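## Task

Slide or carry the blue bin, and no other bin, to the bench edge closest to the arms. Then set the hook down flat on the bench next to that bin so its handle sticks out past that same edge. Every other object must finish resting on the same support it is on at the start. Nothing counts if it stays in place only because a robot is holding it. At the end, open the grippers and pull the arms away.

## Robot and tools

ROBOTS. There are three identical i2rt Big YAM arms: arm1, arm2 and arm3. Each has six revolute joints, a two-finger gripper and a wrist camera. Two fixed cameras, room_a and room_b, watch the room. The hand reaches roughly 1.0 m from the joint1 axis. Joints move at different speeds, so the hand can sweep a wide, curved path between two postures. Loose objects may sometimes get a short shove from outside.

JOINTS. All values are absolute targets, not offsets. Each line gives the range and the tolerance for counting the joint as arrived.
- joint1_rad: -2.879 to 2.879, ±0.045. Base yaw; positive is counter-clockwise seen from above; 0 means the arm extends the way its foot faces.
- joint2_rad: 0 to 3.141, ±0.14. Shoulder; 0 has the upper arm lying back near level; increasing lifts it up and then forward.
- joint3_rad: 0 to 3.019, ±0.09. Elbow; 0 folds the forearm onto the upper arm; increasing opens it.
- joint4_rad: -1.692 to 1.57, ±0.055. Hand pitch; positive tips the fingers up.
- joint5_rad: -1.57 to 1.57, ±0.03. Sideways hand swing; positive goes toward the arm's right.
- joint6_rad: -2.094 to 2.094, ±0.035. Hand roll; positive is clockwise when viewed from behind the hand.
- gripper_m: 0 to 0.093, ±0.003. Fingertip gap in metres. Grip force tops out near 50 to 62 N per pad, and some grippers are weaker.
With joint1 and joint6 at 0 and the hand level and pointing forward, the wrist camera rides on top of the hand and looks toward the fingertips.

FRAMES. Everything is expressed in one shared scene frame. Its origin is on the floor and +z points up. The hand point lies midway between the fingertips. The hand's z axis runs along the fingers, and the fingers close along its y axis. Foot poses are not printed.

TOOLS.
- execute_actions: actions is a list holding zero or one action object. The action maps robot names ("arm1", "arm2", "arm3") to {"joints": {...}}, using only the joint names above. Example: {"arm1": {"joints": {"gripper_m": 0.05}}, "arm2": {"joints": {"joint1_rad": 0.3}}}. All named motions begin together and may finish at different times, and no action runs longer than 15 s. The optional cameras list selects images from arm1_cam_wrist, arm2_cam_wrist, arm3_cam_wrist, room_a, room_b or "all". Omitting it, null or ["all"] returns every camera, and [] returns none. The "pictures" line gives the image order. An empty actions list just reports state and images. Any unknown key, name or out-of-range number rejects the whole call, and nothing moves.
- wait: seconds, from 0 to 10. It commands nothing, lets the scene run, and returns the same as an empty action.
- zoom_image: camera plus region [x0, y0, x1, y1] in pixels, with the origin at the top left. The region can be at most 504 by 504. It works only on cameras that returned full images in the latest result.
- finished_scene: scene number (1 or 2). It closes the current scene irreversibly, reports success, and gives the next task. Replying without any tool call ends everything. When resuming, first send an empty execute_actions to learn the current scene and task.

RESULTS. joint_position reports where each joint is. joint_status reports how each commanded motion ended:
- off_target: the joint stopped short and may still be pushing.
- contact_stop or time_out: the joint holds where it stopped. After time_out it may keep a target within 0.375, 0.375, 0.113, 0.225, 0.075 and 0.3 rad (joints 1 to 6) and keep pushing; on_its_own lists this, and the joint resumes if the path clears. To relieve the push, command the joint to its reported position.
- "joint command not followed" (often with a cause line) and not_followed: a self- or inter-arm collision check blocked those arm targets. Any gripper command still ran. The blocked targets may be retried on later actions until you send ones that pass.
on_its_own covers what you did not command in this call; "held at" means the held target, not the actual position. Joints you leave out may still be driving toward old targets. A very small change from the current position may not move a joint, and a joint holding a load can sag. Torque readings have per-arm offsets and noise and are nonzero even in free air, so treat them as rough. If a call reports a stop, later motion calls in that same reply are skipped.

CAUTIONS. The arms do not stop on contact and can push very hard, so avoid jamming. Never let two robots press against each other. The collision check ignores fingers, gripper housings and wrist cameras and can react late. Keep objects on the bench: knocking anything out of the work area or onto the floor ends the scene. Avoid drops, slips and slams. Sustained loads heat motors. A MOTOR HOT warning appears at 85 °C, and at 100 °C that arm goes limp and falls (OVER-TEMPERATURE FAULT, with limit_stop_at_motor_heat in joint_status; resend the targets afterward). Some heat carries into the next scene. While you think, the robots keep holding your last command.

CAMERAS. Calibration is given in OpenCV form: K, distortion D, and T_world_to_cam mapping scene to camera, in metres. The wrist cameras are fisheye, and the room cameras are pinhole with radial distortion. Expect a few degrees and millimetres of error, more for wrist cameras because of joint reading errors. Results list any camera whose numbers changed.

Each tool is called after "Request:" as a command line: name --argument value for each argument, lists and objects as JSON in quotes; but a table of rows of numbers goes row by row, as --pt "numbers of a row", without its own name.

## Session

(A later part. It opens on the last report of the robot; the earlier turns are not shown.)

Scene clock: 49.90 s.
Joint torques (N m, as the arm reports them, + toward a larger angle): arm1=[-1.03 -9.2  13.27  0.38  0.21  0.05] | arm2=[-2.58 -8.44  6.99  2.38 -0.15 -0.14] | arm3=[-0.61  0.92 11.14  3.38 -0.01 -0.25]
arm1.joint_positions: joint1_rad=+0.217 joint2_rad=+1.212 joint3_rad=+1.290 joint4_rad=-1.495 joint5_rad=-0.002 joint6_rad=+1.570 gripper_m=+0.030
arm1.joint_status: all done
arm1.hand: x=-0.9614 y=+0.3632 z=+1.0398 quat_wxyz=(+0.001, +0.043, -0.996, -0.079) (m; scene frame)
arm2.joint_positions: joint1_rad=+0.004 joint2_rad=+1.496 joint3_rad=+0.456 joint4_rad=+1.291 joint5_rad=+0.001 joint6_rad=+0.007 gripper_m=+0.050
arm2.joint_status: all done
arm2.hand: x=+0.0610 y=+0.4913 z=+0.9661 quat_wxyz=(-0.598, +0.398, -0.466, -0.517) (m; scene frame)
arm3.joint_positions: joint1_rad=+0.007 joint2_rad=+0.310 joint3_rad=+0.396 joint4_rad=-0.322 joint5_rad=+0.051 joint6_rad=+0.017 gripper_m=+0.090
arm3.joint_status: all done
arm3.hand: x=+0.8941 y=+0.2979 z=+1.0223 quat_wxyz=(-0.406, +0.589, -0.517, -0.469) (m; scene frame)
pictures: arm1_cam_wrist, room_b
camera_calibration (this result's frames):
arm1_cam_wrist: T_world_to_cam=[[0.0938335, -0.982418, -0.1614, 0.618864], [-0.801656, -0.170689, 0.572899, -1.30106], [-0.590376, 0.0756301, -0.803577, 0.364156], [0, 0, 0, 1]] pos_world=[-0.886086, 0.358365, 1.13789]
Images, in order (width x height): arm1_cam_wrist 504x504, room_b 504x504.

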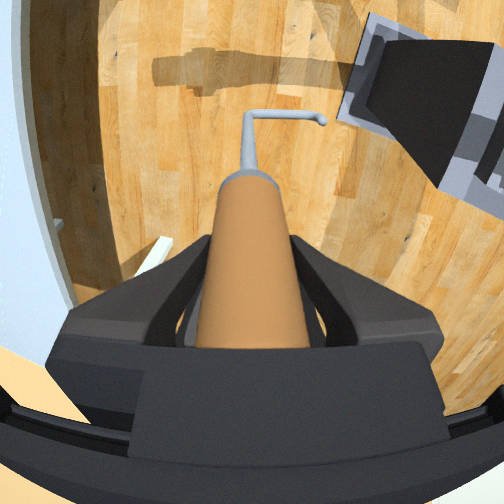

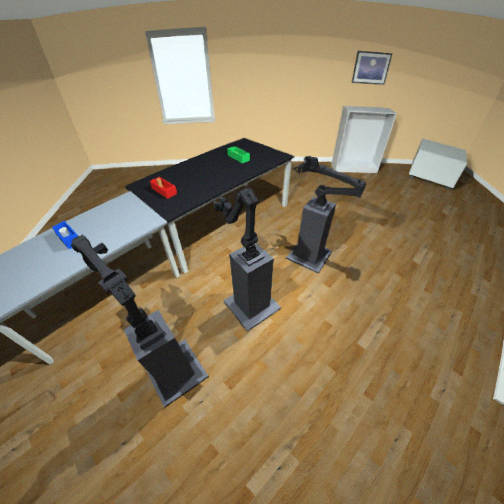

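Request:
execute_actions --actions '[{"arm1":{"joints":{"joint2_rad":1.55,"joint3_rad":1.8,"joint4_rad":0.0}},"arm2":{"joints":{"joint2_rad":0.4,"joint3_rad":0.45,"joint4_rad":0.0}}}]' --cameras '[]'

Request:
execute_actions --actions '[{"arm1":{"joints":{"joint2_rad":2.27,"joint3_rad":2.04,"joint4_rad":0.40}}}]' --cameras '["arm1_cam_wrist","room_a","room_b"]'

Scene clock: 52.07 s.
Joint torques (N m, as the arm reports them, + toward a larger angle): arm1=[ -1.07 -19.09  18.12   3.56   0.09  -0.08] | arm2=[-2.69  0.76 12.35  1.65 -0.16 -0.15] | arm3=[-1.06  0.85 11.12  3.42 -0.05 -0.26]
arm1.joint_positions: joint1_rad=+0.217 joint2_rad=+1.578 joint3_rad=+1.714 joint4_rad=-0.053 joint5_rad=-0.002 joint6_rad=+1.572 gripper_m=+0.030
arm1.joint_status: all done
arm1.hand: x=-0.9926 y=+0.7056 z=+1.3265 quat_wxyz=(+0.030, +0.032, -0.675, -0.737) (m; scene frame)
arm2.joint_positions: joint1_rad=+0.004 joint2_rad=+0.401 joint3_rad=+0.456 joint4_rad=+0.011 joint5_rad=+0.001 joint6_rad=+0.007 gripper_m=+0.050
arm2.joint_status: all done
arm2.hand: x=+0.0358 y=+0.3267 z=+1.0991 quat_wxyz=(-0.552, +0.444, -0.520, -0.477) (m; scene frame)
arm3.joint_positions: joint1_rad=+0.007 joint2_rad=+0.310 joint3_rad=+0.396 joint4_rad=-0.322 joint5_rad=+0.051 joint6_rad=+0.017 gripper_m=+0.090
arm3.joint_status: not commanded
arm3.hand: x=+0.8941 y=+0.2979 z=+1.0223 quat_wxyz=(-0.406, +0.589, -0.517, -0.469) (m; scene frame)
pictures: none
No camera images: the call's "cameras" was empty. Leave "cameras" out to get every camera's image.

Scene clock: 54.17 s.
Joint torques (N m, as the arm reports them, + toward a larger angle): arm1=[ -1.18 -29.18  16.34   3.18   0.09  -0.11] | arm2=[-2.51  0.73 12.34  1.65 -0.14 -0.14] | arm3=[-0.58  1.09 11.09  3.26 -0.04 -0.27]
arm1.joint_positions: joint1_rad=+0.217 joint2_rad=+2.290 joint3_rad=+1.971 joint4_rad=+0.359 joint5_rad=-0.002 joint6_rad=+1.575 gripper_m=+0.030
arm1.joint_status: all done
arm1.hand: x=-1.0088 y=+0.9214 z=+1.0067 quat_wxyz=(+0.030, +0.031, -0.691, -0.722) (m; scene frame)
arm2.joint_positions: joint1_rad=+0.004 joint2_rad=+0.401 joint3_rad=+0.456 joint4_rad=+0.011 joint5_rad=+0.001 joint6_rad=+0.007 gripper_m=+0.050
arm2.joint_status: not commanded
arm2.hand: x=+0.0358 y=+0.3267 z=+1.0991 quat_wxyz=(-0.552, +0.444, -0.520, -0.477) (m; scene frame)
arm3.joint_positions: joint1_rad=+0.007 joint2_rad=+0.310 joint3_rad=+0.396 joint4_rad=-0.322 joint5_rad=+0.051 joint6_rad=+0.017 gripper_m=+0.090
arm3.joint_status: not commanded
arm3.hand: x=+0.8941 y=+0.2979 z=+1.0223 quat_wxyz=(-0.406, +0.589, -0.517, -0.469) (m; scene frame)
pictures: arm1_cam_wrist, room_a, room_b
camera_calibration (this result's frames):
arm1_cam_wrist: T_world_to_cam=[[0.00714026, 0.0489959, -0.998773, 0.971531], [-0.756257, -0.653202, -0.03745, -0.119981], [-0.654235, 0.755597, 0.0323895, -1.26514], [0, 0, 0, 1]] pos_world=[-0.925371, 0.829961, 1.00682]
Images, in order (width x height): arm1_cam_wrist 504x504, room_a 504x504, room_b 504x504.

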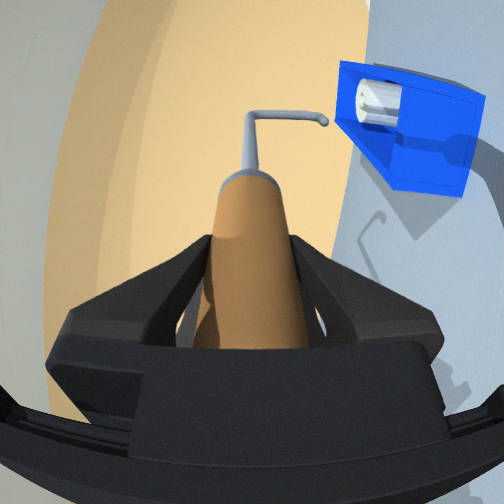

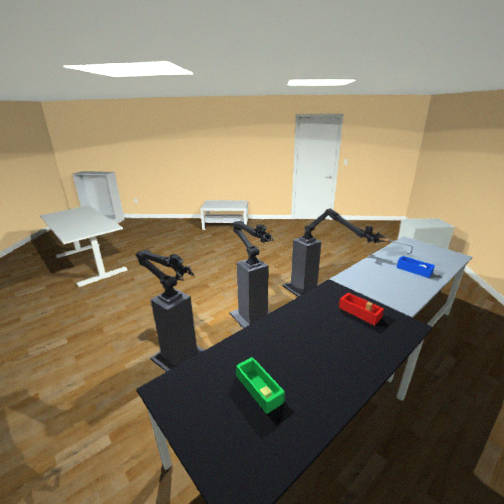

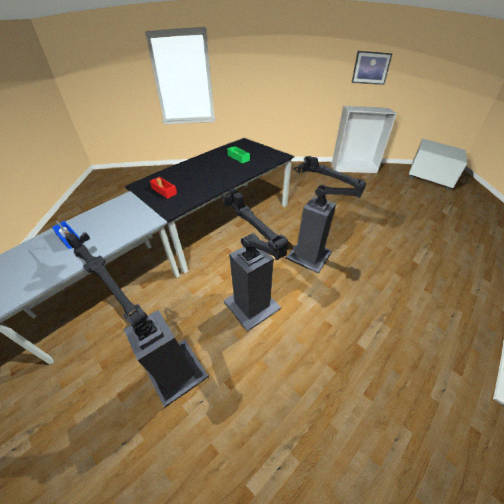

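Request:
execute_actions --actions '[{"arm1":{"joints":{"joint2_rad":2.375}}}]' --cameras '["arm1_cam_wrist","room_a"]'

Request:
zoom_image --camera "room_a" --region '[350, 220, 450, 290]'

Scene clock: 55.57 s.
Joint torques (N m, as the arm reports them, + toward a larger angle): arm1=[ -1.7  -31.85  15.6    2.7    0.1   -0.11] | arm2=[-2.55  0.87 12.33  1.67 -0.15 -0.14] | arm3=[-0.79  0.83 11.09  3.48 -0.03 -0.28]
arm1.joint_positions: joint1_rad=+0.217 joint2_rad=+2.417 joint3_rad=+1.974 joint4_rad=+0.373 joint5_rad=-0.002 joint6_rad=+1.575 gripper_m=+0.030
arm1.joint_status: all done
arm1.hand: x=-1.0089 y=+0.9318 z=+0.8965 quat_wxyz=(+0.029, +0.033, -0.729, -0.683) (m; scene frame)
arm2.joint_positions: joint1_rad=+0.004 joint2_rad=+0.401 joint3_rad=+0.456 joint4_rad=+0.011 joint5_rad=+0.001 joint6_rad=+0.007 gripper_m=+0.050
arm2.joint_status: not commanded
arm2.hand: x=+0.0358 y=+0.3267 z=+1.0991 quat_wxyz=(-0.552, +0.444, -0.520, -0.477) (m; scene frame)
arm3.joint_positions: joint1_rad=+0.007 joint2_rad=+0.310 joint3_rad=+0.396 joint4_rad=-0.322 joint5_rad=+0.051 joint6_rad=+0.017 gripper_m=+0.090
arm3.joint_status: not commanded
arm3.hand: x=+0.8941 y=+0.2979 z=+1.0223 quat_wxyz=(-0.406, +0.589, -0.517, -0.469) (m; scene frame)
pictures: arm1_cam_wrist, room_a
camera_calibration (this result's frames):
arm1_cam_wrist: T_world_to_cam=[[0.0160224, -0.0596881, -0.998088, 0.970564], [-0.756712, -0.653195, 0.026915, -0.175546], [-0.653553, 0.754834, -0.0556324, -1.18922], [0, 0, 0, 1]] pos_world=[-0.925607, 0.84093, 0.907274]
Images, in order (width x height): arm1_cam_wrist 504x504, room_a 504x504.

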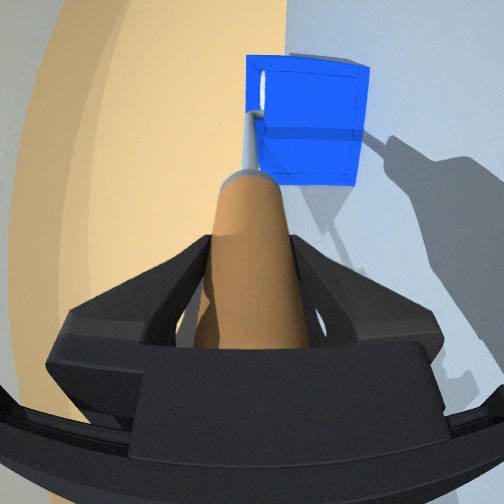

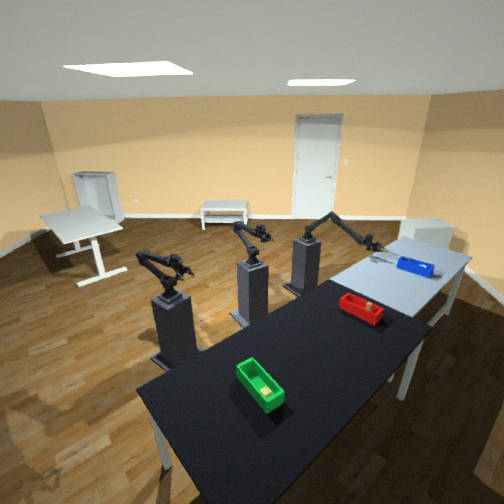

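Region (350, 220, 450, 290) of room_a's 504x504 image, scaled by 5.040, with more detail than that image has; it fills the top 353 rows of this view, and the rest is white.

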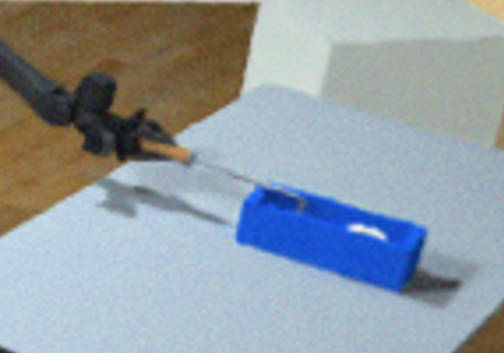

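Request:
execute_actions --actions '[{"arm1":{"joints":{"joint2_rad":2.195,"joint3_rad":1.75}}}]' --cameras '["arm1_cam_wrist"]'

Scene clock: 57.77 s.
Joint torques (N m, as the arm reports them, + toward a larger angle): arm1=[ -1.1  -26.86  12.21   2.81   0.1   -0.12] | arm2=[-2.58  0.92 12.33  1.62 -0.14 -0.15] | arm3=[-0.62  0.99 11.04  3.37 -0.06 -0.26]
arm1.joint_positions: joint1_rad=+0.217 joint2_rad=+2.211 joint3_rad=+1.726 joint4_rad=+0.373 joint5_rad=-0.002 joint6_rad=+1.575 gripper_m=+0.030
arm1.joint_status: all done
arm1.hand: x=-1.0044 y=+0.8758 z=+0.9336 quat_wxyz=(+0.028, +0.033, -0.744, -0.667) (m; scene frame)
arm2.joint_positions: joint1_rad=+0.004 joint2_rad=+0.401 joint3_rad=+0.456 joint4_rad=+0.011 joint5_rad=+0.001 joint6_rad=+0.007 gripper_m=+0.050
arm2.joint_status: not commanded
arm2.hand: x=+0.0358 y=+0.3267 z=+1.0991 quat_wxyz=(-0.552, +0.444, -0.520, -0.477) (m; scene frame)
arm3.joint_positions: joint1_rad=+0.007 joint2_rad=+0.310 joint3_rad=+0.396 joint4_rad=-0.322 joint5_rad=+0.051 joint6_rad=+0.017 gripper_m=+0.090
arm3.joint_status: not commanded
arm3.hand: x=+0.8941 y=+0.2979 z=+1.0223 quat_wxyz=(-0.406, +0.589, -0.517, -0.469) (m; scene frame)
pictures: arm1_cam_wrist
camera_calibration (this result's frames):
arm1_cam_wrist: T_world_to_cam=[[0.0196802, -0.10287, -0.9945, 1.04235], [-0.757056, -0.651246, 0.0523825, -0.235555], [-0.653053, 0.751862, -0.0906947, -1.10607], [0, 0, 0, 1]] pos_world=[-0.921163, 0.785433, 0.948645]
Images, in order (width x height): arm1_cam_wrist 504x504.

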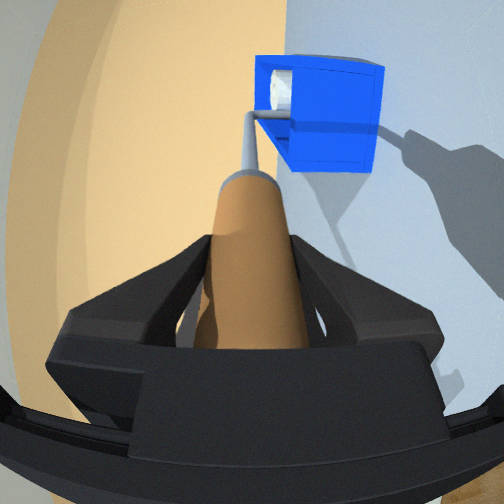

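Request:
execute_actions --actions '[{"arm1":{"joints":{"joint2_rad":2.02,"joint3_rad":1.48,"joint4_rad":0.37}}}]' --cameras '["arm1_cam_wrist"]'

Scene clock: 58.87 s.
Joint torques (N m, as the arm reports them, + toward a larger angle): arm1=[ -0.97 -24.6   11.01   2.31   0.11  -0.11] | arm2=[-2.64  0.81 12.35  1.65 -0.16 -0.14] | arm3=[-0.73  1.05 11.07  3.41 -0.02 -0.27]
arm1.joint_positions: joint1_rad=+0.217 joint2_rad=+2.044 joint3_rad=+1.466 joint4_rad=+0.355 joint5_rad=-0.002 joint6_rad=+1.575 gripper_m=+0.030
arm1.joint_status: all done
arm1.hand: x=-0.9983 y=+0.8058 z=+0.9191 quat_wxyz=(+0.026, +0.034, -0.779, -0.625) (m; scene frame)
arm2.joint_positions: joint1_rad=+0.004 joint2_rad=+0.401 joint3_rad=+0.456 joint4_rad=+0.011 joint5_rad=+0.001 joint6_rad=+0.007 gripper_m=+0.050
arm2.joint_status: not commanded
arm2.hand: x=+0.0358 y=+0.3267 z=+1.0991 quat_wxyz=(-0.552, +0.444, -0.520, -0.477) (m; scene frame)
arm3.joint_positions: joint1_rad=+0.007 joint2_rad=+0.310 joint3_rad=+0.396 joint4_rad=-0.322 joint5_rad=+0.051 joint6_rad=+0.017 gripper_m=+0.090
arm3.joint_status: not commanded
arm3.hand: x=+0.8941 y=+0.2979 z=+1.0223 quat_wxyz=(-0.406, +0.589, -0.517, -0.469) (m; scene frame)
pictures: arm1_cam_wrist
camera_calibration (this result's frames):
arm1_cam_wrist: T_world_to_cam=[[0.0288349, -0.211649, -0.97692, 1.10127], [-0.758351, -0.64134, 0.116562, -0.344031], [-0.651208, 0.737488, -0.178997, -0.956229], [0, 0, 0, 1]] pos_world=[-0.915355, 0.71765, 0.944794]
Images, in order (width x height): arm1_cam_wrist 504x504.

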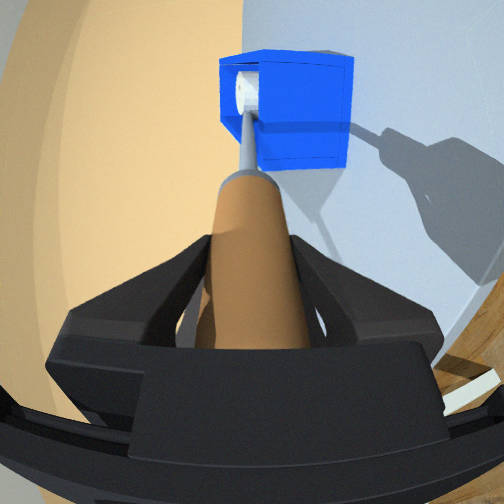

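Request:
execute_actions --actions '[{"arm1":{"joints":{"joint2_rad":1.71,"joint3_rad":1.115}}}]' --cameras '["arm1_cam_wrist","room_a","room_b"]'

Scene clock: 60.07 s.
Joint torques (N m, as the arm reports them, + toward a larger angle): arm1=[ -1.11 -18.55  11.04   2.44   0.12  -0.11] | arm2=[-2.62  0.87 12.32  1.65 -0.15 -0.14] | arm3=[-0.84  0.79 11.11  3.41 -0.04 -0.26]
arm1.joint_positions: joint1_rad=+0.217 joint2_rad=+1.728 joint3_rad=+1.096 joint4_rad=+0.351 joint5_rad=-0.002 joint6_rad=+1.575 gripper_m=+0.030
arm1.joint_status: all done
arm1.hand: x=-0.9881 y=+0.6843 z=+0.9451 quat_wxyz=(+0.025, +0.035, -0.797, -0.602) (m; scene frame)
arm2.joint_positions: joint1_rad=+0.004 joint2_rad=+0.401 joint3_rad=+0.456 joint4_rad=+0.011 joint5_rad=+0.001 joint6_rad=+0.007 gripper_m=+0.050
arm2.joint_status: not commanded
arm2.hand: x=+0.0358 y=+0.3267 z=+1.0991 quat_wxyz=(-0.552, +0.444, -0.520, -0.477) (m; scene frame)
arm3.joint_positions: joint1_rad=+0.007 joint2_rad=+0.310 joint3_rad=+0.396 joint4_rad=-0.322 joint5_rad=+0.051 joint6_rad=+0.017 gripper_m=+0.090
arm3.joint_status: not commanded
arm3.hand: x=+0.8941 y=+0.2979 z=+1.0223 quat_wxyz=(-0.406, +0.589, -0.517, -0.469) (m; scene frame)
pictures: arm1_cam_wrist, room_a, room_b
camera_calibration (this result's frames):
arm1_cam_wrist: T_world_to_cam=[[0.033488, -0.267347, -0.963018, 1.1302], [-0.759259, -0.633399, 0.149437, -0.454654], [-0.649926, 0.726176, -0.224197, -0.803631], [0, 0, 0, 1]] pos_world=[-0.905349, 0.597754, 0.976169]
Images, in order (width x height): arm1_cam_wrist 504x504, room_a 504x504, room_b 504x504.

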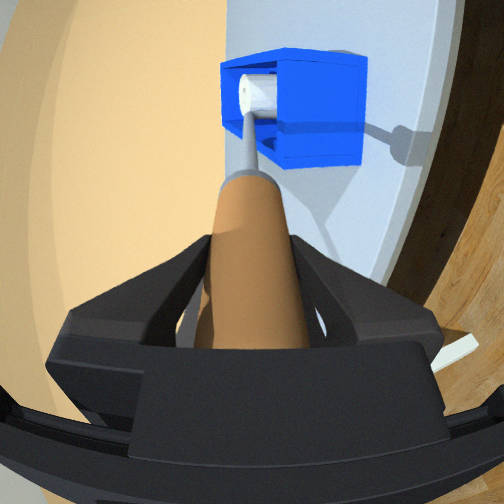

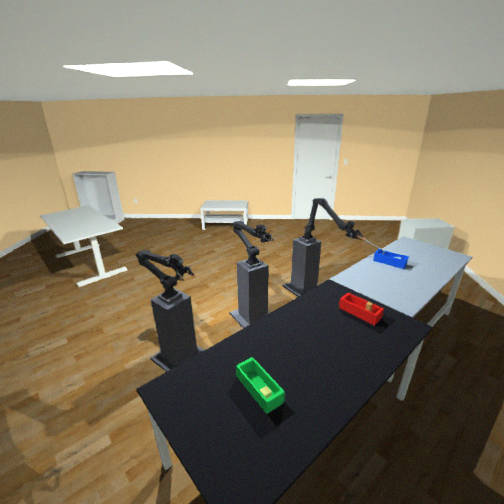

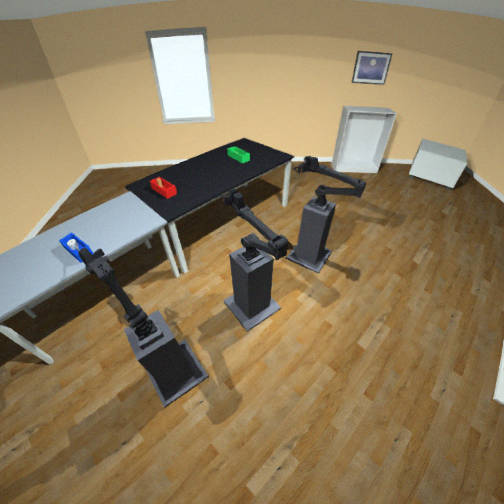

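Request:
execute_actions --actions '[{"arm1":{"joints":{"joint1_rad":0.275,"joint2_rad":1.56,"joint3_rad":0.95}}}]' --cameras '["arm1_cam_wrist","room_a","room_b"]'

Request:
zoom_image --camera "room_a" --region '[330, 220, 430, 290]'

Scene clock: 61.60 s.
Joint torques (N m, as the arm reports them, + toward a larger angle): arm1=[ -1.34 -16.43  11.73   2.43   0.05  -0.11] | arm2=[-2.61  0.86 12.36  1.65 -0.15 -0.14] | arm3=[-0.52  0.6  11.1   3.37 -0.02 -0.26]
arm1.joint_positions: joint1_rad=+0.280 joint2_rad=+1.585 joint3_rad=+0.920 joint4_rad=+0.351 joint5_rad=-0.001 joint6_rad=+1.575 gripper_m=+0.030
arm1.joint_status: all done
arm1.hand: x=-1.0216 y=+0.6168 z=+0.9408 quat_wxyz=(+0.042, +0.060, -0.806, -0.588) (m; scene frame)
arm2.joint_positions: joint1_rad=+0.004 joint2_rad=+0.401 joint3_rad=+0.456 joint4_rad=+0.011 joint5_rad=+0.001 joint6_rad=+0.007 gripper_m=+0.050
arm2.joint_status: not commanded
arm2.hand: x=+0.0358 y=+0.3267 z=+1.0991 quat_wxyz=(-0.552, +0.444, -0.520, -0.477) (m; scene frame)
arm3.joint_positions: joint1_rad=+0.007 joint2_rad=+0.310 joint3_rad=+0.396 joint4_rad=-0.322 joint5_rad=+0.051 joint6_rad=+0.017 gripper_m=+0.090
arm3.joint_status: not commanded
arm3.hand: x=+0.8941 y=+0.2979 z=+1.0223 quat_wxyz=(-0.406, +0.589, -0.517, -0.469) (m; scene frame)
pictures: arm1_cam_wrist, room_a, room_b
camera_calibration (this result's frames):
arm1_cam_wrist: T_world_to_cam=[[0.0551675, -0.297311, -0.953186, 1.14052], [-0.720239, -0.673017, 0.168237, -0.475551], [-0.691529, 0.67724, -0.251263, -0.76418], [0, 0, 0, 1]] pos_world=[-0.933882, 0.536567, 0.975118]
Images, in order (width x height): arm1_cam_wrist 504x504, room_a 504x504, room_b 504x504.

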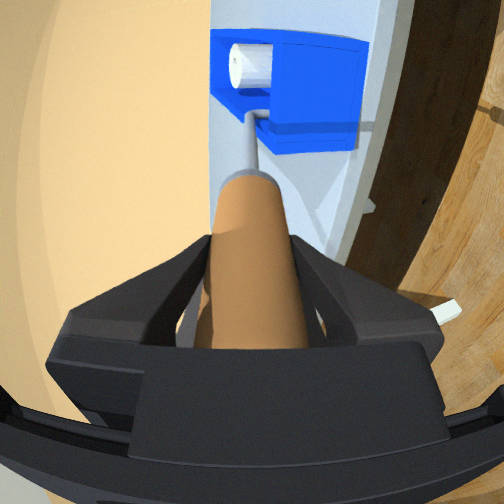

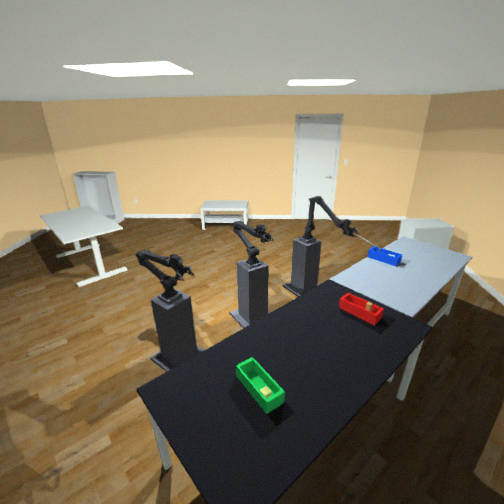

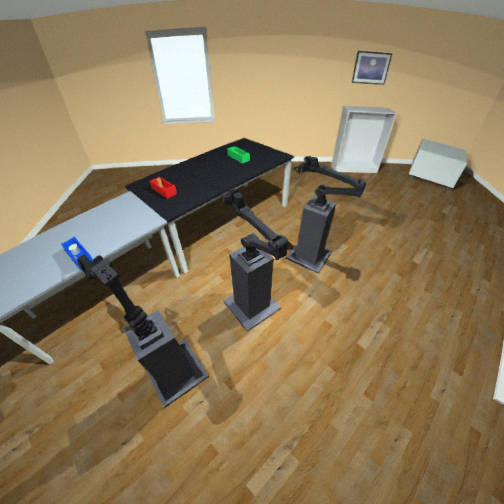

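Region (330, 220, 430, 290) of room_a's 504x504 image, scaled by 5.040, with more detail than that image has; it fills the top 353 rows of this view, and the rest is white.

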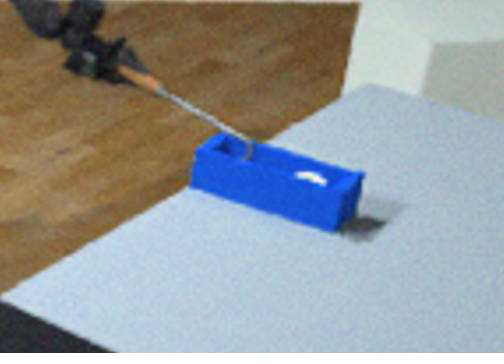

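Request:
zoom_image --camera "arm1_cam_wrist" --region '[200, 10, 420, 200]'

Region (200, 10, 420, 200) of arm1_cam_wrist's 504x504 image, scaled by 2.291, with more detail than that image has; it fills the top 435 rows of this view, and the rest is white.

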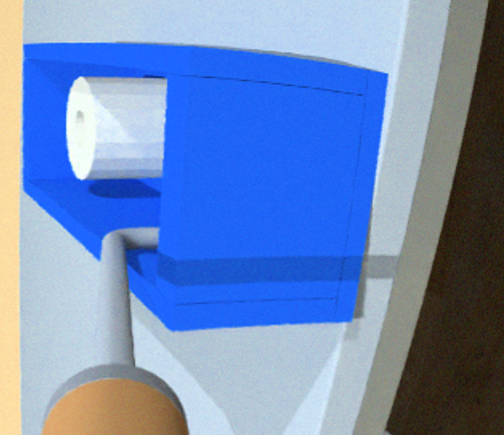

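Request:
execute_actions --actions '[{"arm1":{"joints":{"joint1_rad":0.25,"joint4_rad":0.66}}}]' --cameras '["arm1_cam_wrist"]'

Scene clock: 62.97 s.
Joint torques (N m, as the arm reports them, + toward a larger angle): arm1=[ -1.19 -16.32  12.     3.71   0.02  -0.12] | arm2=[-2.72  0.83 12.34  1.63 -0.15 -0.14] | arm3=[-0.75  1.11 11.12  3.38 -0.03 -0.27]
arm1.joint_positions: joint1_rad=+0.253 joint2_rad=+1.585 joint3_rad=+0.917 joint4_rad=+0.607 joint5_rad=+0.000 joint6_rad=+1.575 gripper_m=+0.030
arm1.joint_status: all done
arm1.hand: x=-1.0061 y=+0.6299 z=+1.0015 quat_wxyz=(+0.040, +0.045, -0.725, -0.686) (m; scene frame)
arm2.joint_positions: joint1_rad=+0.004 joint2_rad=+0.401 joint3_rad=+0.456 joint4_rad=+0.011 joint5_rad=+0.001 joint6_rad=+0.007 gripper_m=+0.050
arm2.joint_status: not commanded
arm2.hand: x=+0.0358 y=+0.3267 z=+1.0991 quat_wxyz=(-0.552, +0.444, -0.520, -0.477) (m; scene frame)
arm3.joint_positions: joint1_rad=+0.007 joint2_rad=+0.310 joint3_rad=+0.396 joint4_rad=-0.322 joint5_rad=+0.051 joint6_rad=+0.017 gripper_m=+0.090
arm3.joint_status: not commanded
arm3.hand: x=+0.8941 y=+0.2979 z=+1.0223 quat_wxyz=(-0.406, +0.589, -0.517, -0.469) (m; scene frame)
pictures: arm1_cam_wrist
camera_calibration (this result's frames):
arm1_cam_wrist: T_world_to_cam=[[0.0172445, -0.0506266, -0.998569, 1.05339], [-0.734558, -0.678198, 0.0216988, -0.330208], [-0.678326, 0.733133, -0.0488834, -0.971694], [0, 0, 0, 1]] pos_world=[-0.919848, 0.541764, 1.01155]
Images, in order (width x height): arm1_cam_wrist 504x504.

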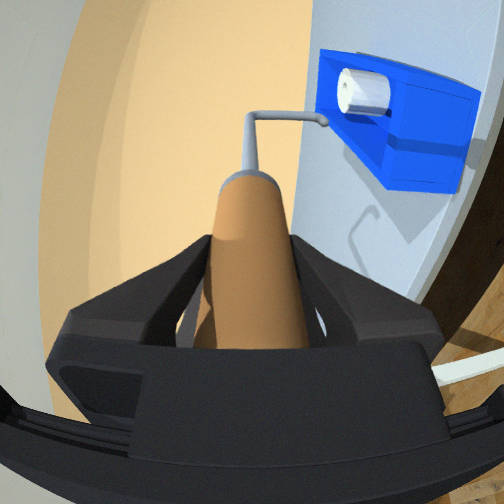

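Request:
execute_actions --actions '[{"arm1":{"joints":{"joint1_rad":0.046,"joint2_rad":1.95,"joint3_rad":1.42,"joint4_rad":0.75,"joint6_rad":-0.015}}}]' --cameras '["arm1_cam_wrist"]'

Request:
execute_actions --actions '[{"arm1":{"joints":{"joint2_rad":2.21,"joint4_rad":0.94}}}]' --cameras '["arm1_cam_wrist","room_a"]'

Scene clock: 65.70 s.
Joint torques (N m, as the arm reports them, + toward a larger angle): arm1=[ -1.16 -24.65  15.67   3.59   0.01  -0.34] | arm2=[-2.47  0.86 12.37  1.62 -0.15 -0.14] | arm3=[-0.67  0.6  11.14  3.44 -0.06 -0.27]
arm1.joint_positions: joint1_rad=+0.052 joint2_rad=+1.988 joint3_rad=+1.340 joint4_rad=+0.699 joint5_rad=-0.001 joint6_rad=+0.003 gripper_m=+0.030
arm1.joint_status: all done
arm1.hand: x=-0.8656 y=+0.7790 z=+0.9776 quat_wxyz=(-0.535, +0.467, -0.504, -0.492) (m; scene frame)
arm2.joint_positions: joint1_rad=+0.004 joint2_rad=+0.401 joint3_rad=+0.456 joint4_rad=+0.011 joint5_rad=+0.001 joint6_rad=+0.007 gripper_m=+0.050
arm2.joint_status: not commanded
arm2.hand: x=+0.0358 y=+0.3267 z=+1.0991 quat_wxyz=(-0.552, +0.444, -0.520, -0.477) (m; scene frame)
arm3.joint_positions: joint1_rad=+0.007 joint2_rad=+0.310 joint3_rad=+0.396 joint4_rad=-0.322 joint5_rad=+0.051 joint6_rad=+0.017 gripper_m=+0.090
arm3.joint_status: not commanded
arm3.hand: x=+0.8941 y=+0.2979 z=+1.0223 quat_wxyz=(-0.406, +0.589, -0.517, -0.469) (m; scene frame)
pictures: arm1_cam_wrist
camera_calibration (this result's frames):
arm1_cam_wrist: T_world_to_cam=[[0.997022, -0.0762894, 0.0112472, 0.915478], [-0.0316902, -0.538314, -0.842148, 1.21865], [0.0703014, 0.839284, -0.539129, 0.0577165], [0, 0, 0, 1]] pos_world=[-0.87819, 0.677417, 1.0471]
Images, in order (width x height): arm1_cam_wrist 504x504.

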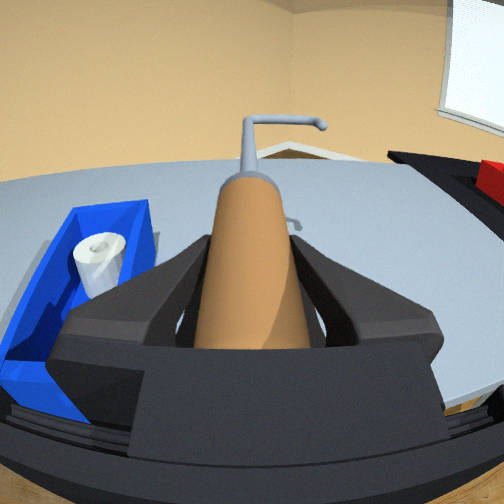

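Scene clock: 67.13 s.
Joint torques (N m, as the arm reports them, + toward a larger angle): arm1=[ -1.22 -25.91  11.84   3.53   0.02  -0.3 ] | arm2=[-2.56  0.77 12.32  1.65 -0.15 -0.14] | arm3=[-0.67  0.81 11.06  3.32 -0.03 -0.28]
arm1.joint_positions: joint1_rad=+0.052 joint2_rad=+2.243 joint3_rad=+1.370 joint4_rad=+0.890 joint5_rad=-0.001 joint6_rad=+0.002 gripper_m=+0.030
arm1.joint_status: all done
arm1.hand: x=-0.8635 y=+0.7942 z=+0.8425 quat_wxyz=(-0.527, +0.475, -0.513, -0.484) (m; scene frame)
arm2.joint_positions: joint1_rad=+0.004 joint2_rad=+0.401 joint3_rad=+0.456 joint4_rad=+0.011 joint5_rad=+0.001 joint6_rad=+0.007 gripper_m=+0.050
arm2.joint_status: not commanded
arm2.hand: x=+0.0358 y=+0.3267 z=+1.0991 quat_wxyz=(-0.552, +0.444, -0.520, -0.477) (m; scene frame)
arm3.joint_positions: joint1_rad=+0.007 joint2_rad=+0.310 joint3_rad=+0.396 joint4_rad=-0.322 joint5_rad=+0.051 joint6_rad=+0.017 gripper_m=+0.090
arm3.joint_status: not commanded
arm3.hand: x=+0.8941 y=+0.2979 z=+1.0223 quat_wxyz=(-0.406, +0.589, -0.517, -0.469) (m; scene frame)
pictures: arm1_cam_wrist, room_a
camera_calibration (this result's frames):
arm1_cam_wrist: T_world_to_cam=[[0.997016, -0.0761554, 0.012619, 0.914828], [-0.0328305, -0.566277, -0.823561, 1.11856], [0.0698645, 0.820689, -0.567087, 0.0099432], [0, 0, 0, 1]] pos_world=[-0.87607, 0.694923, 0.915296]
Images, in order (width x height): arm1_cam_wrist 504x504, room_a 504x504.

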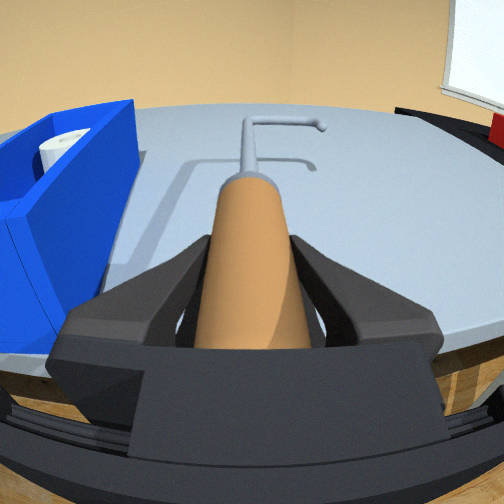

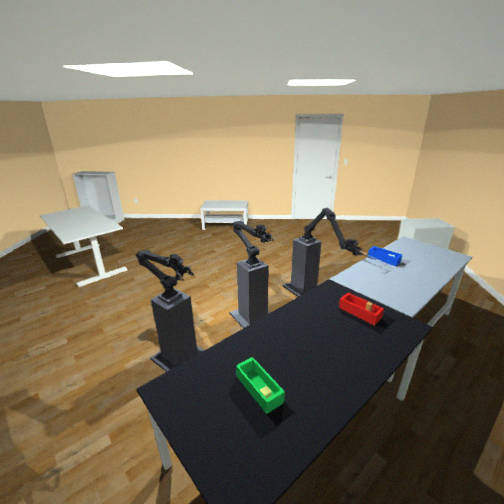

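Request:
execute_actions --actions '[{"arm1":{"joints":{"joint2_rad":2.29,"joint4_rad":1.025}}}]' --cameras '["arm1_cam_wrist","room_a"]'

Request:
zoom_image --camera "room_a" --region '[330, 230, 420, 290]'

Scene clock: 68.40 s.
Joint torques (N m, as the arm reports them, + toward a larger angle): arm1=[ -1.27 -25.62  11.28   3.61   0.02  -0.3 ] | arm2=[-2.63  0.78 12.37  1.64 -0.14 -0.14] | arm3=[-0.8   0.93 11.1   3.4  -0.02 -0.26]
arm1.joint_positions: joint1_rad=+0.052 joint2_rad=+2.320 joint3_rad=+1.370 joint4_rad=+0.974 joint5_rad=-0.001 joint6_rad=+0.002 gripper_m=+0.030
arm1.joint_status: all done
arm1.hand: x=-0.8636 y=+0.7897 z=+0.8030 quat_wxyz=(-0.528, +0.474, -0.511, -0.485) (m; scene frame)
arm2.joint_positions: joint1_rad=+0.004 joint2_rad=+0.401 joint3_rad=+0.456 joint4_rad=+0.011 joint5_rad=+0.001 joint6_rad=+0.007 gripper_m=+0.050
arm2.joint_status: not commanded
arm2.hand: x=+0.0358 y=+0.3267 z=+1.0991 quat_wxyz=(-0.552, +0.444, -0.520, -0.477) (m; scene frame)
arm3.joint_positions: joint1_rad=+0.007 joint2_rad=+0.310 joint3_rad=+0.396 joint4_rad=-0.322 joint5_rad=+0.051 joint6_rad=+0.017 gripper_m=+0.090
arm3.joint_status: not commanded
arm3.hand: x=+0.8941 y=+0.2979 z=+1.0223 quat_wxyz=(-0.406, +0.589, -0.517, -0.469) (m; scene frame)
pictures: arm1_cam_wrist, room_a
camera_calibration (this result's frames):
arm1_cam_wrist: T_world_to_cam=[[0.997013, -0.0761971, 0.0126489, 0.915108], [-0.0323755, -0.560943, -0.827221, 1.08268], [0.0701272, 0.82434, -0.561734, -0.0157703], [0, 0, 0, 1]] pos_world=[-0.876216, 0.690052, 0.875185]
Images, in order (width x height): arm1_cam_wrist 504x504, room_a 504x504.

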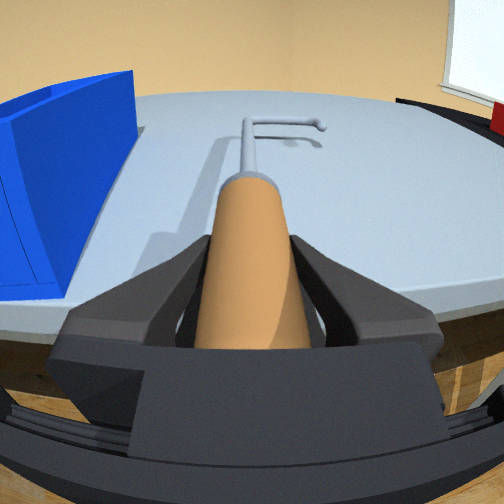

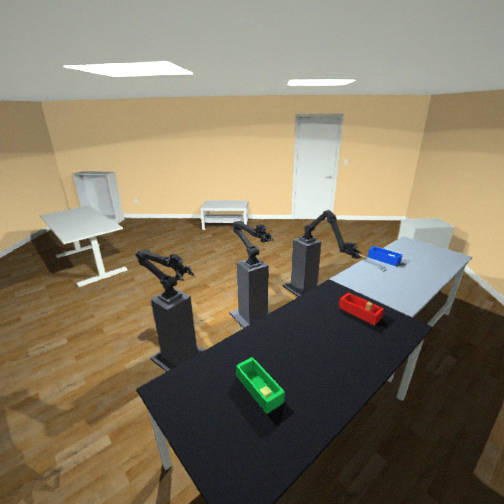

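Region (330, 230, 420, 290) of room_a's 504x504 image, scaled by 5.600, with more detail than that image has.

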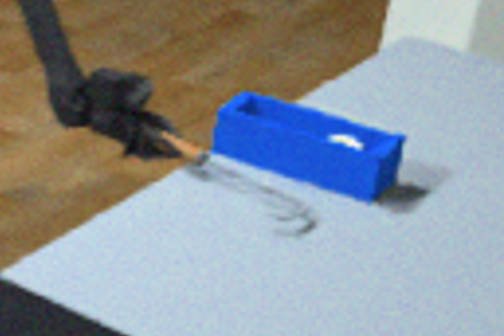

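Request:
execute_actions --actions '[{"arm1":{"joints":{"joint2_rad":2.325,"joint4_rad":1.045}}}]' --cameras '["arm1_cam_wrist"]'

Scene clock: 69.33 s.
Joint torques (N m, as the arm reports them, + toward a larger angle): arm1=[ -1.25 -24.78  11.04   3.76   0.02  -0.3 ] | arm2=[-2.61  0.88 12.38  1.66 -0.15 -0.14] | arm3=[-0.87  0.92 11.15  3.34 -0.03 -0.25]
arm1.joint_positions: joint1_rad=+0.052 joint2_rad=+2.343 joint3_rad=+1.370 joint4_rad=+0.993 joint5_rad=-0.001 joint6_rad=+0.002 gripper_m=+0.030
arm1.joint_status: all done
arm1.hand: x=-0.8637 y=+0.7879 z=+0.7902 quat_wxyz=(-0.527, +0.474, -0.512, -0.485) (m; scene frame)
arm2.joint_positions: joint1_rad=+0.004 joint2_rad=+0.401 joint3_rad=+0.456 joint4_rad=+0.011 joint5_rad=+0.001 joint6_rad=+0.007 gripper_m=+0.050
arm2.joint_status: not commanded
arm2.hand: x=+0.0358 y=+0.3267 z=+1.0991 quat_wxyz=(-0.552, +0.444, -0.520, -0.477) (m; scene frame)
arm3.joint_positions: joint1_rad=+0.007 joint2_rad=+0.310 joint3_rad=+0.396 joint4_rad=-0.322 joint5_rad=+0.051 joint6_rad=+0.017 gripper_m=+0.090
arm3.joint_status: not commanded
arm3.hand: x=+0.8941 y=+0.2979 z=+1.0223 quat_wxyz=(-0.406, +0.589, -0.517, -0.469) (m; scene frame)
pictures: arm1_cam_wrist
camera_calibration (this result's frames):
arm1_cam_wrist: T_world_to_cam=[[0.997014, -0.076175, 0.0126331, 0.915196], [-0.0326166, -0.56377, -0.825288, 1.07158], [0.0699885, 0.822412, -0.564571, -0.01777], [0, 0, 0, 1]] pos_world=[-0.876268, 0.688454, 0.862769]
Images, in order (width x height): arm1_cam_wrist 504x504.

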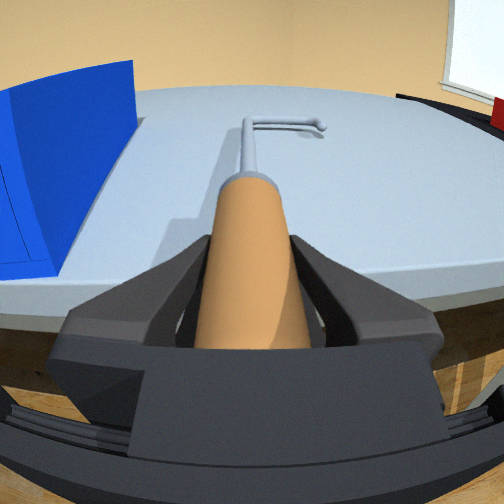

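Request:
execute_actions --actions '[{"arm1":{"joints":{"joint2_rad":2.352,"joint4_rad":1.058}}}]' --cameras '["arm1_cam_wrist"]'

Scene clock: 69.97 s.
Joint torques (N m, as the arm reports them, + toward a larger angle): arm1=[ -1.29 -23.04  10.95   3.34   0.02  -0.3 ] | arm2=[-2.6   0.94 12.36  1.65 -0.15 -0.14] | arm3=[-0.5   0.89 11.09  3.36 -0.04 -0.26]
arm1.joint_positions: joint1_rad=+0.052 joint2_rad=+2.355 joint3_rad=+1.370 joint4_rad=+1.013 joint5_rad=-0.001 joint6_rad=+0.002 gripper_m=+0.030
arm1.joint_status: all done
arm1.hand: x=-0.8638 y=+0.7868 z=+0.7861 quat_wxyz=(-0.529, +0.472, -0.510, -0.487) (m; scene frame)
arm2.joint_positions: joint1_rad=+0.004 joint2_rad=+0.401 joint3_rad=+0.456 joint4_rad=+0.011 joint5_rad=+0.001 joint6_rad=+0.007 gripper_m=+0.050
arm2.joint_status: not commanded
arm2.hand: x=+0.0358 y=+0.3267 z=+1.0991 quat_wxyz=(-0.552, +0.444, -0.520, -0.477) (m; scene frame)
arm3.joint_positions: joint1_rad=+0.007 joint2_rad=+0.310 joint3_rad=+0.396 joint4_rad=-0.322 joint5_rad=+0.051 joint6_rad=+0.017 gripper_m=+0.090
arm3.joint_status: not commanded
arm3.hand: x=+0.8941 y=+0.2979 z=+1.0223 quat_wxyz=(-0.406, +0.589, -0.517, -0.469) (m; scene frame)
pictures: arm1_cam_wrist
camera_calibration (this result's frames):
arm1_cam_wrist: T_world_to_cam=[[0.99701, -0.0762292, 0.0126715, 0.915237], [-0.0320265, -0.556848, -0.829997, 1.06625], [0.070326, 0.827109, -0.557624, -0.0280464], [0, 0, 0, 1]] pos_world=[-0.876379, 0.686703, 0.857746]
Images, in order (width x height): arm1_cam_wrist 504x504.

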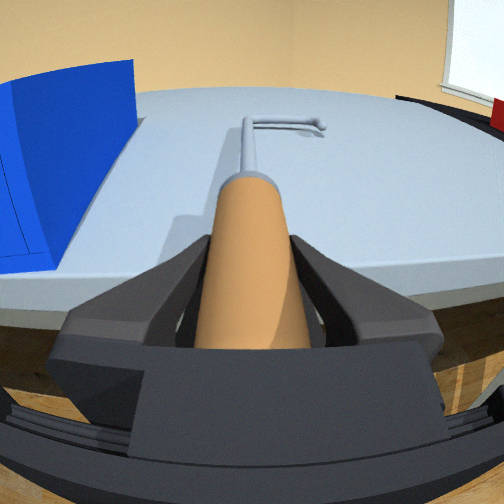

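Request:
execute_actions --actions '[{"arm1":{"joints":{"joint4_rad":1.02,"gripper_m":0.075}}}]' --cameras '["arm1_cam_wrist"]'

Scene clock: 70.70 s.
Joint torques (N m, as the arm reports them, + toward a larger angle): arm1=[ -1.16 -23.11   9.91   2.     0.02  -0.28] | arm2=[-2.57  0.72 12.33  1.63 -0.16 -0.14] | arm3=[-0.76  1.17 11.12  3.32 -0.02 -0.26]
arm1.joint_positions: joint1_rad=+0.052 joint2_rad=+2.354 joint3_rad=+1.386 joint4_rad=+1.013 joint5_rad=-0.001 joint6_rad=+0.000 gripper_m=+0.075
arm1.joint_status: all done
arm1.hand: x=-0.8634 y=+0.7917 z=+0.7940 quat_wxyz=(-0.534, +0.469, -0.505, -0.490) (m; scene frame)
arm2.joint_positions: joint1_rad=+0.004 joint2_rad=+0.401 joint3_rad=+0.456 joint4_rad=+0.011 joint5_rad=+0.001 joint6_rad=+0.007 gripper_m=+0.050
arm2.joint_status: not commanded
arm2.hand: x=+0.0358 y=+0.3267 z=+1.0991 quat_wxyz=(-0.552, +0.444, -0.520, -0.477) (m; scene frame)
arm3.joint_positions: joint1_rad=+0.007 joint2_rad=+0.310 joint3_rad=+0.396 joint4_rad=-0.322 joint5_rad=+0.051 joint6_rad=+0.017 gripper_m=+0.090
arm3.joint_status: not commanded
arm3.hand: x=+0.8941 y=+0.2979 z=+1.0223 quat_wxyz=(-0.406, +0.589, -0.517, -0.469) (m; scene frame)
pictures: arm1_cam_wrist
camera_calibration (this result's frames):
arm1_cam_wrist: T_world_to_cam=[[0.996967, -0.0764331, 0.0146516, 0.913714], [-0.0292972, -0.543013, -0.839213, 1.07436], [0.0720997, 0.836239, -0.543605, -0.0445313], [0, 0, 0, 1]] pos_world=[-0.876257, 0.690466, 0.86402]
Images, in order (width x height): arm1_cam_wrist 504x504.

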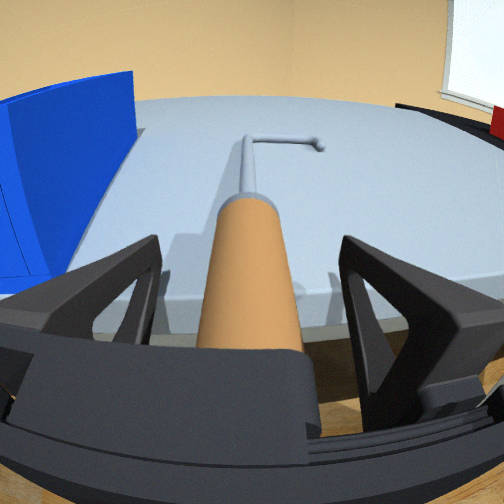

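Request:
execute_actions --actions '[{"arm1":{"joints":{"joint2_rad":2.09,"joint3_rad":1.03,"joint4_rad":1.09}}}]' --cameras '[]'

Request:
execute_actions --actions '[{"arm1":{"joints":{"joint1_rad":0.285,"joint5_rad":0.145}}}]' --cameras '["arm1_cam_wrist"]'

Scene clock: 72.30 s.
Joint torques (N m, as the arm reports them, + toward a larger angle): arm1=[ -1.21 -17.97   6.79   1.99   0.02  -0.27] | arm2=[-2.62  0.84 12.39  1.66 -0.15 -0.14] | arm3=[-0.68  0.92 11.16  3.39 -0.02 -0.27]
arm1.joint_positions: joint1_rad=+0.052 joint2_rad=+2.082 joint3_rad=+1.027 joint4_rad=+1.083 joint5_rad=-0.001 joint6_rad=+0.000 gripper_m=+0.075
arm1.joint_status: all done
arm1.hand: x=-0.8718 y=+0.6928 z=+0.8482 quat_wxyz=(-0.530, +0.473, -0.509, -0.486) (m; scene frame)
arm2.joint_positions: joint1_rad=+0.004 joint2_rad=+0.401 joint3_rad=+0.456 joint4_rad=+0.011 joint5_rad=+0.001 joint6_rad=+0.007 gripper_m=+0.050
arm2.joint_status: not commanded
arm2.hand: x=+0.0358 y=+0.3267 z=+1.0991 quat_wxyz=(-0.552, +0.444, -0.520, -0.477) (m; scene frame)
arm3.joint_positions: joint1_rad=+0.007 joint2_rad=+0.310 joint3_rad=+0.396 joint4_rad=-0.322 joint5_rad=+0.051 joint6_rad=+0.017 gripper_m=+0.090
arm3.joint_status: not commanded
arm3.hand: x=+0.8941 y=+0.2979 z=+1.0223 quat_wxyz=(-0.406, +0.589, -0.517, -0.469) (m; scene frame)
pictures: none
No camera images: the call's "cameras" was empty. Leave "cameras" out to get every camera's image.

Scene clock: 73.60 s.
Joint torques (N m, as the arm reports them, + toward a larger angle): arm1=[ -0.28 -17.9    6.77   2.     0.06  -0.26] | arm2=[-2.5   0.77 12.38  1.66 -0.15 -0.15] | arm3=[-0.61  0.89 11.06  3.43 -0.03 -0.25]
arm1.joint_positions: joint1_rad=+0.282 joint2_rad=+2.082 joint3_rad=+1.027 joint4_rad=+1.083 joint5_rad=+0.144 joint6_rad=-0.002 gripper_m=+0.075
arm1.joint_status: all done
arm1.hand: x=-1.0078 y=+0.6893 z=+0.8472 quat_wxyz=(-0.508, +0.494, -0.489, -0.508) (m; scene frame)
arm2.joint_positions: joint1_rad=+0.004 joint2_rad=+0.401 joint3_rad=+0.456 joint4_rad=+0.011 joint5_rad=+0.001 joint6_rad=+0.007 gripper_m=+0.050
arm2.joint_status: not commanded
arm2.hand: x=+0.0358 y=+0.3267 z=+1.0991 quat_wxyz=(-0.552, +0.444, -0.520, -0.477) (m; scene frame)
arm3.joint_positions: joint1_rad=+0.007 joint2_rad=+0.310 joint3_rad=+0.396 joint4_rad=-0.322 joint5_rad=+0.051 joint6_rad=+0.017 gripper_m=+0.090
arm3.joint_status: not commanded
arm3.hand: x=+0.8941 y=+0.2979 z=+1.0223 quat_wxyz=(-0.406, +0.589, -0.517, -0.469) (m; scene frame)
pictures: arm1_cam_wrist
camera_calibration (this result's frames):
arm1_cam_wrist: T_world_to_cam=[[0.999873, 0.00948171, 0.012848, 0.994284], [0.0159531, -0.558558, -0.829312, 1.10712], [-0.000686924, 0.829411, -0.558638, 0.0244831], [0, 0, 0, 1]] pos_world=[-1.0118, 0.588658, 0.919054]
Images, in order (width x height): arm1_cam_wrist 504x504.

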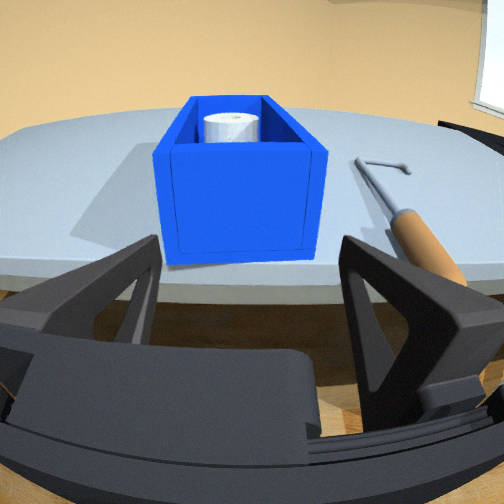

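Request:
execute_actions --actions '[{"arm1":{"joints":{"joint2_rad":2.24,"joint3_rad":1.345,"joint4_rad":0.94}}}]' --cameras '["arm1_cam_wrist"]'

Scene clock: 75.10 s.
Joint torques (N m, as the arm reports them, + toward a larger angle): arm1=[ -0.65 -21.51   9.87   1.49   0.06  -0.26] | arm2=[-2.68  0.85 12.32  1.66 -0.15 -0.14] | arm3=[-0.91  1.01 11.1   3.34 -0.03 -0.25]
arm1.joint_positions: joint1_rad=+0.282 joint2_rad=+2.233 joint3_rad=+1.318 joint4_rad=+0.946 joint5_rad=+0.144 joint6_rad=-0.002 gripper_m=+0.075
arm1.joint_status: all done
arm1.hand: x=-1.0206 y=+0.7747 z=+0.8374 quat_wxyz=(-0.508, +0.494, -0.489, -0.509) (m; scene frame)
arm2.joint_positions: joint1_rad=+0.004 joint2_rad=+0.401 joint3_rad=+0.456 joint4_rad=+0.011 joint5_rad=+0.001 joint6_rad=+0.007 gripper_m=+0.050
arm2.joint_status: not commanded
arm2.hand: x=+0.0358 y=+0.3267 z=+1.0991 quat_wxyz=(-0.552, +0.444, -0.520, -0.477) (m; scene frame)
arm3.joint_positions: joint1_rad=+0.007 joint2_rad=+0.310 joint3_rad=+0.396 joint4_rad=-0.322 joint5_rad=+0.051 joint6_rad=+0.017 gripper_m=+0.090
arm3.joint_status: not commanded
arm3.hand: x=+0.8941 y=+0.2979 z=+1.0223 quat_wxyz=(-0.406, +0.589, -0.517, -0.469) (m; scene frame)
pictures: arm1_cam_wrist
camera_calibration (this result's frames):
arm1_cam_wrist: T_world_to_cam=[[0.999877, 0.00946958, 0.0125294, 1.00664], [0.0156801, -0.556679, -0.83058, 1.14619], [-0.000890406, 0.830674, -0.556759, -0.0546175], [0, 0, 0, 1]] pos_world=[-1.02454, 0.673896, 0.908979]
Images, in order (width x height): arm1_cam_wrist 504x504.

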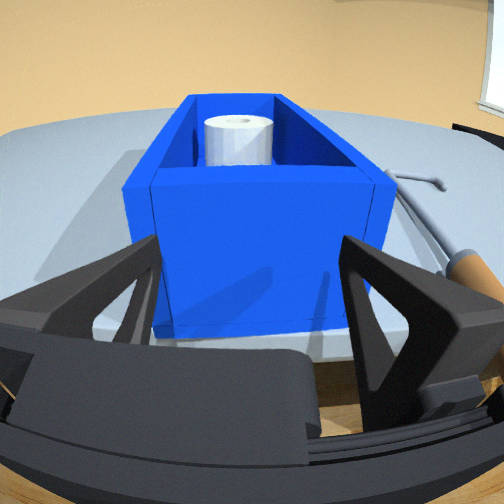

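Request:
execute_actions --actions '[{"arm1":{"joints":{"joint2_rad":2.32,"joint3_rad":1.49,"joint4_rad":0.86}}}]' --cameras '["arm1_cam_wrist"]'

Scene clock: 76.10 s.
Joint torques (N m, as the arm reports them, + toward a larger angle): arm1=[ -0.6  -22.33  11.51   1.4    0.08  -0.26] | arm2=[-2.55  0.86 12.34  1.64 -0.16 -0.14] | arm3=[-0.58  0.98 11.07  3.31 -0.04 -0.26]
arm1.joint_positions: joint1_rad=+0.282 joint2_rad=+2.308 joint3_rad=+1.446 joint4_rad=+0.870 joint5_rad=+0.143 joint6_rad=-0.002 gripper_m=+0.075
arm1.joint_status: all done
arm1.hand: x=-1.0256 y=+0.8087 z=+0.8225 quat_wxyz=(-0.503, +0.500, -0.493, -0.503) (m; scene frame)
arm2.joint_positions: joint1_rad=+0.004 joint2_rad=+0.401 joint3_rad=+0.456 joint4_rad=+0.011 joint5_rad=+0.001 joint6_rad=+0.007 gripper_m=+0.050
arm2.joint_status: not commanded
arm2.hand: x=+0.0358 y=+0.3267 z=+1.0991 quat_wxyz=(-0.552, +0.444, -0.520, -0.477) (m; scene frame)
arm3.joint_positions: joint1_rad=+0.007 joint2_rad=+0.310 joint3_rad=+0.396 joint4_rad=-0.322 joint5_rad=+0.051 joint6_rad=+0.017 gripper_m=+0.090
arm3.joint_status: not commanded
arm3.hand: x=+0.8941 y=+0.2979 z=+1.0223 quat_wxyz=(-0.406, +0.589, -0.517, -0.469) (m; scene frame)
pictures: arm1_cam_wrist
camera_calibration (this result's frames):
arm1_cam_wrist: T_world_to_cam=[[0.999826, 0.0100047, 0.0157193, 1.00846], [0.0186131, -0.575331, -0.817709, 1.1603], [0.000862868, 0.81786, -0.575417, -0.0636615], [0, 0, 0, 1]] pos_world=[-1.02983, 0.709534, 0.896305]
Images, in order (width x height): arm1_cam_wrist 504x504.

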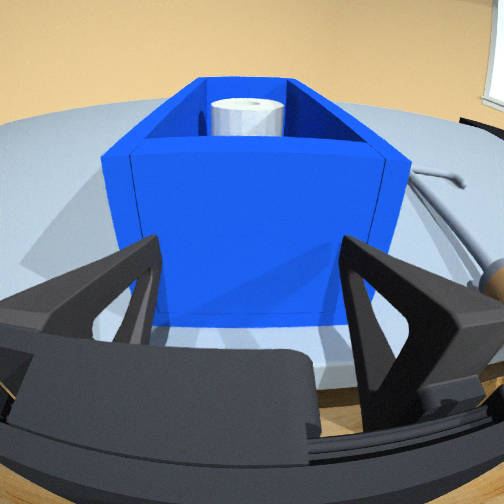

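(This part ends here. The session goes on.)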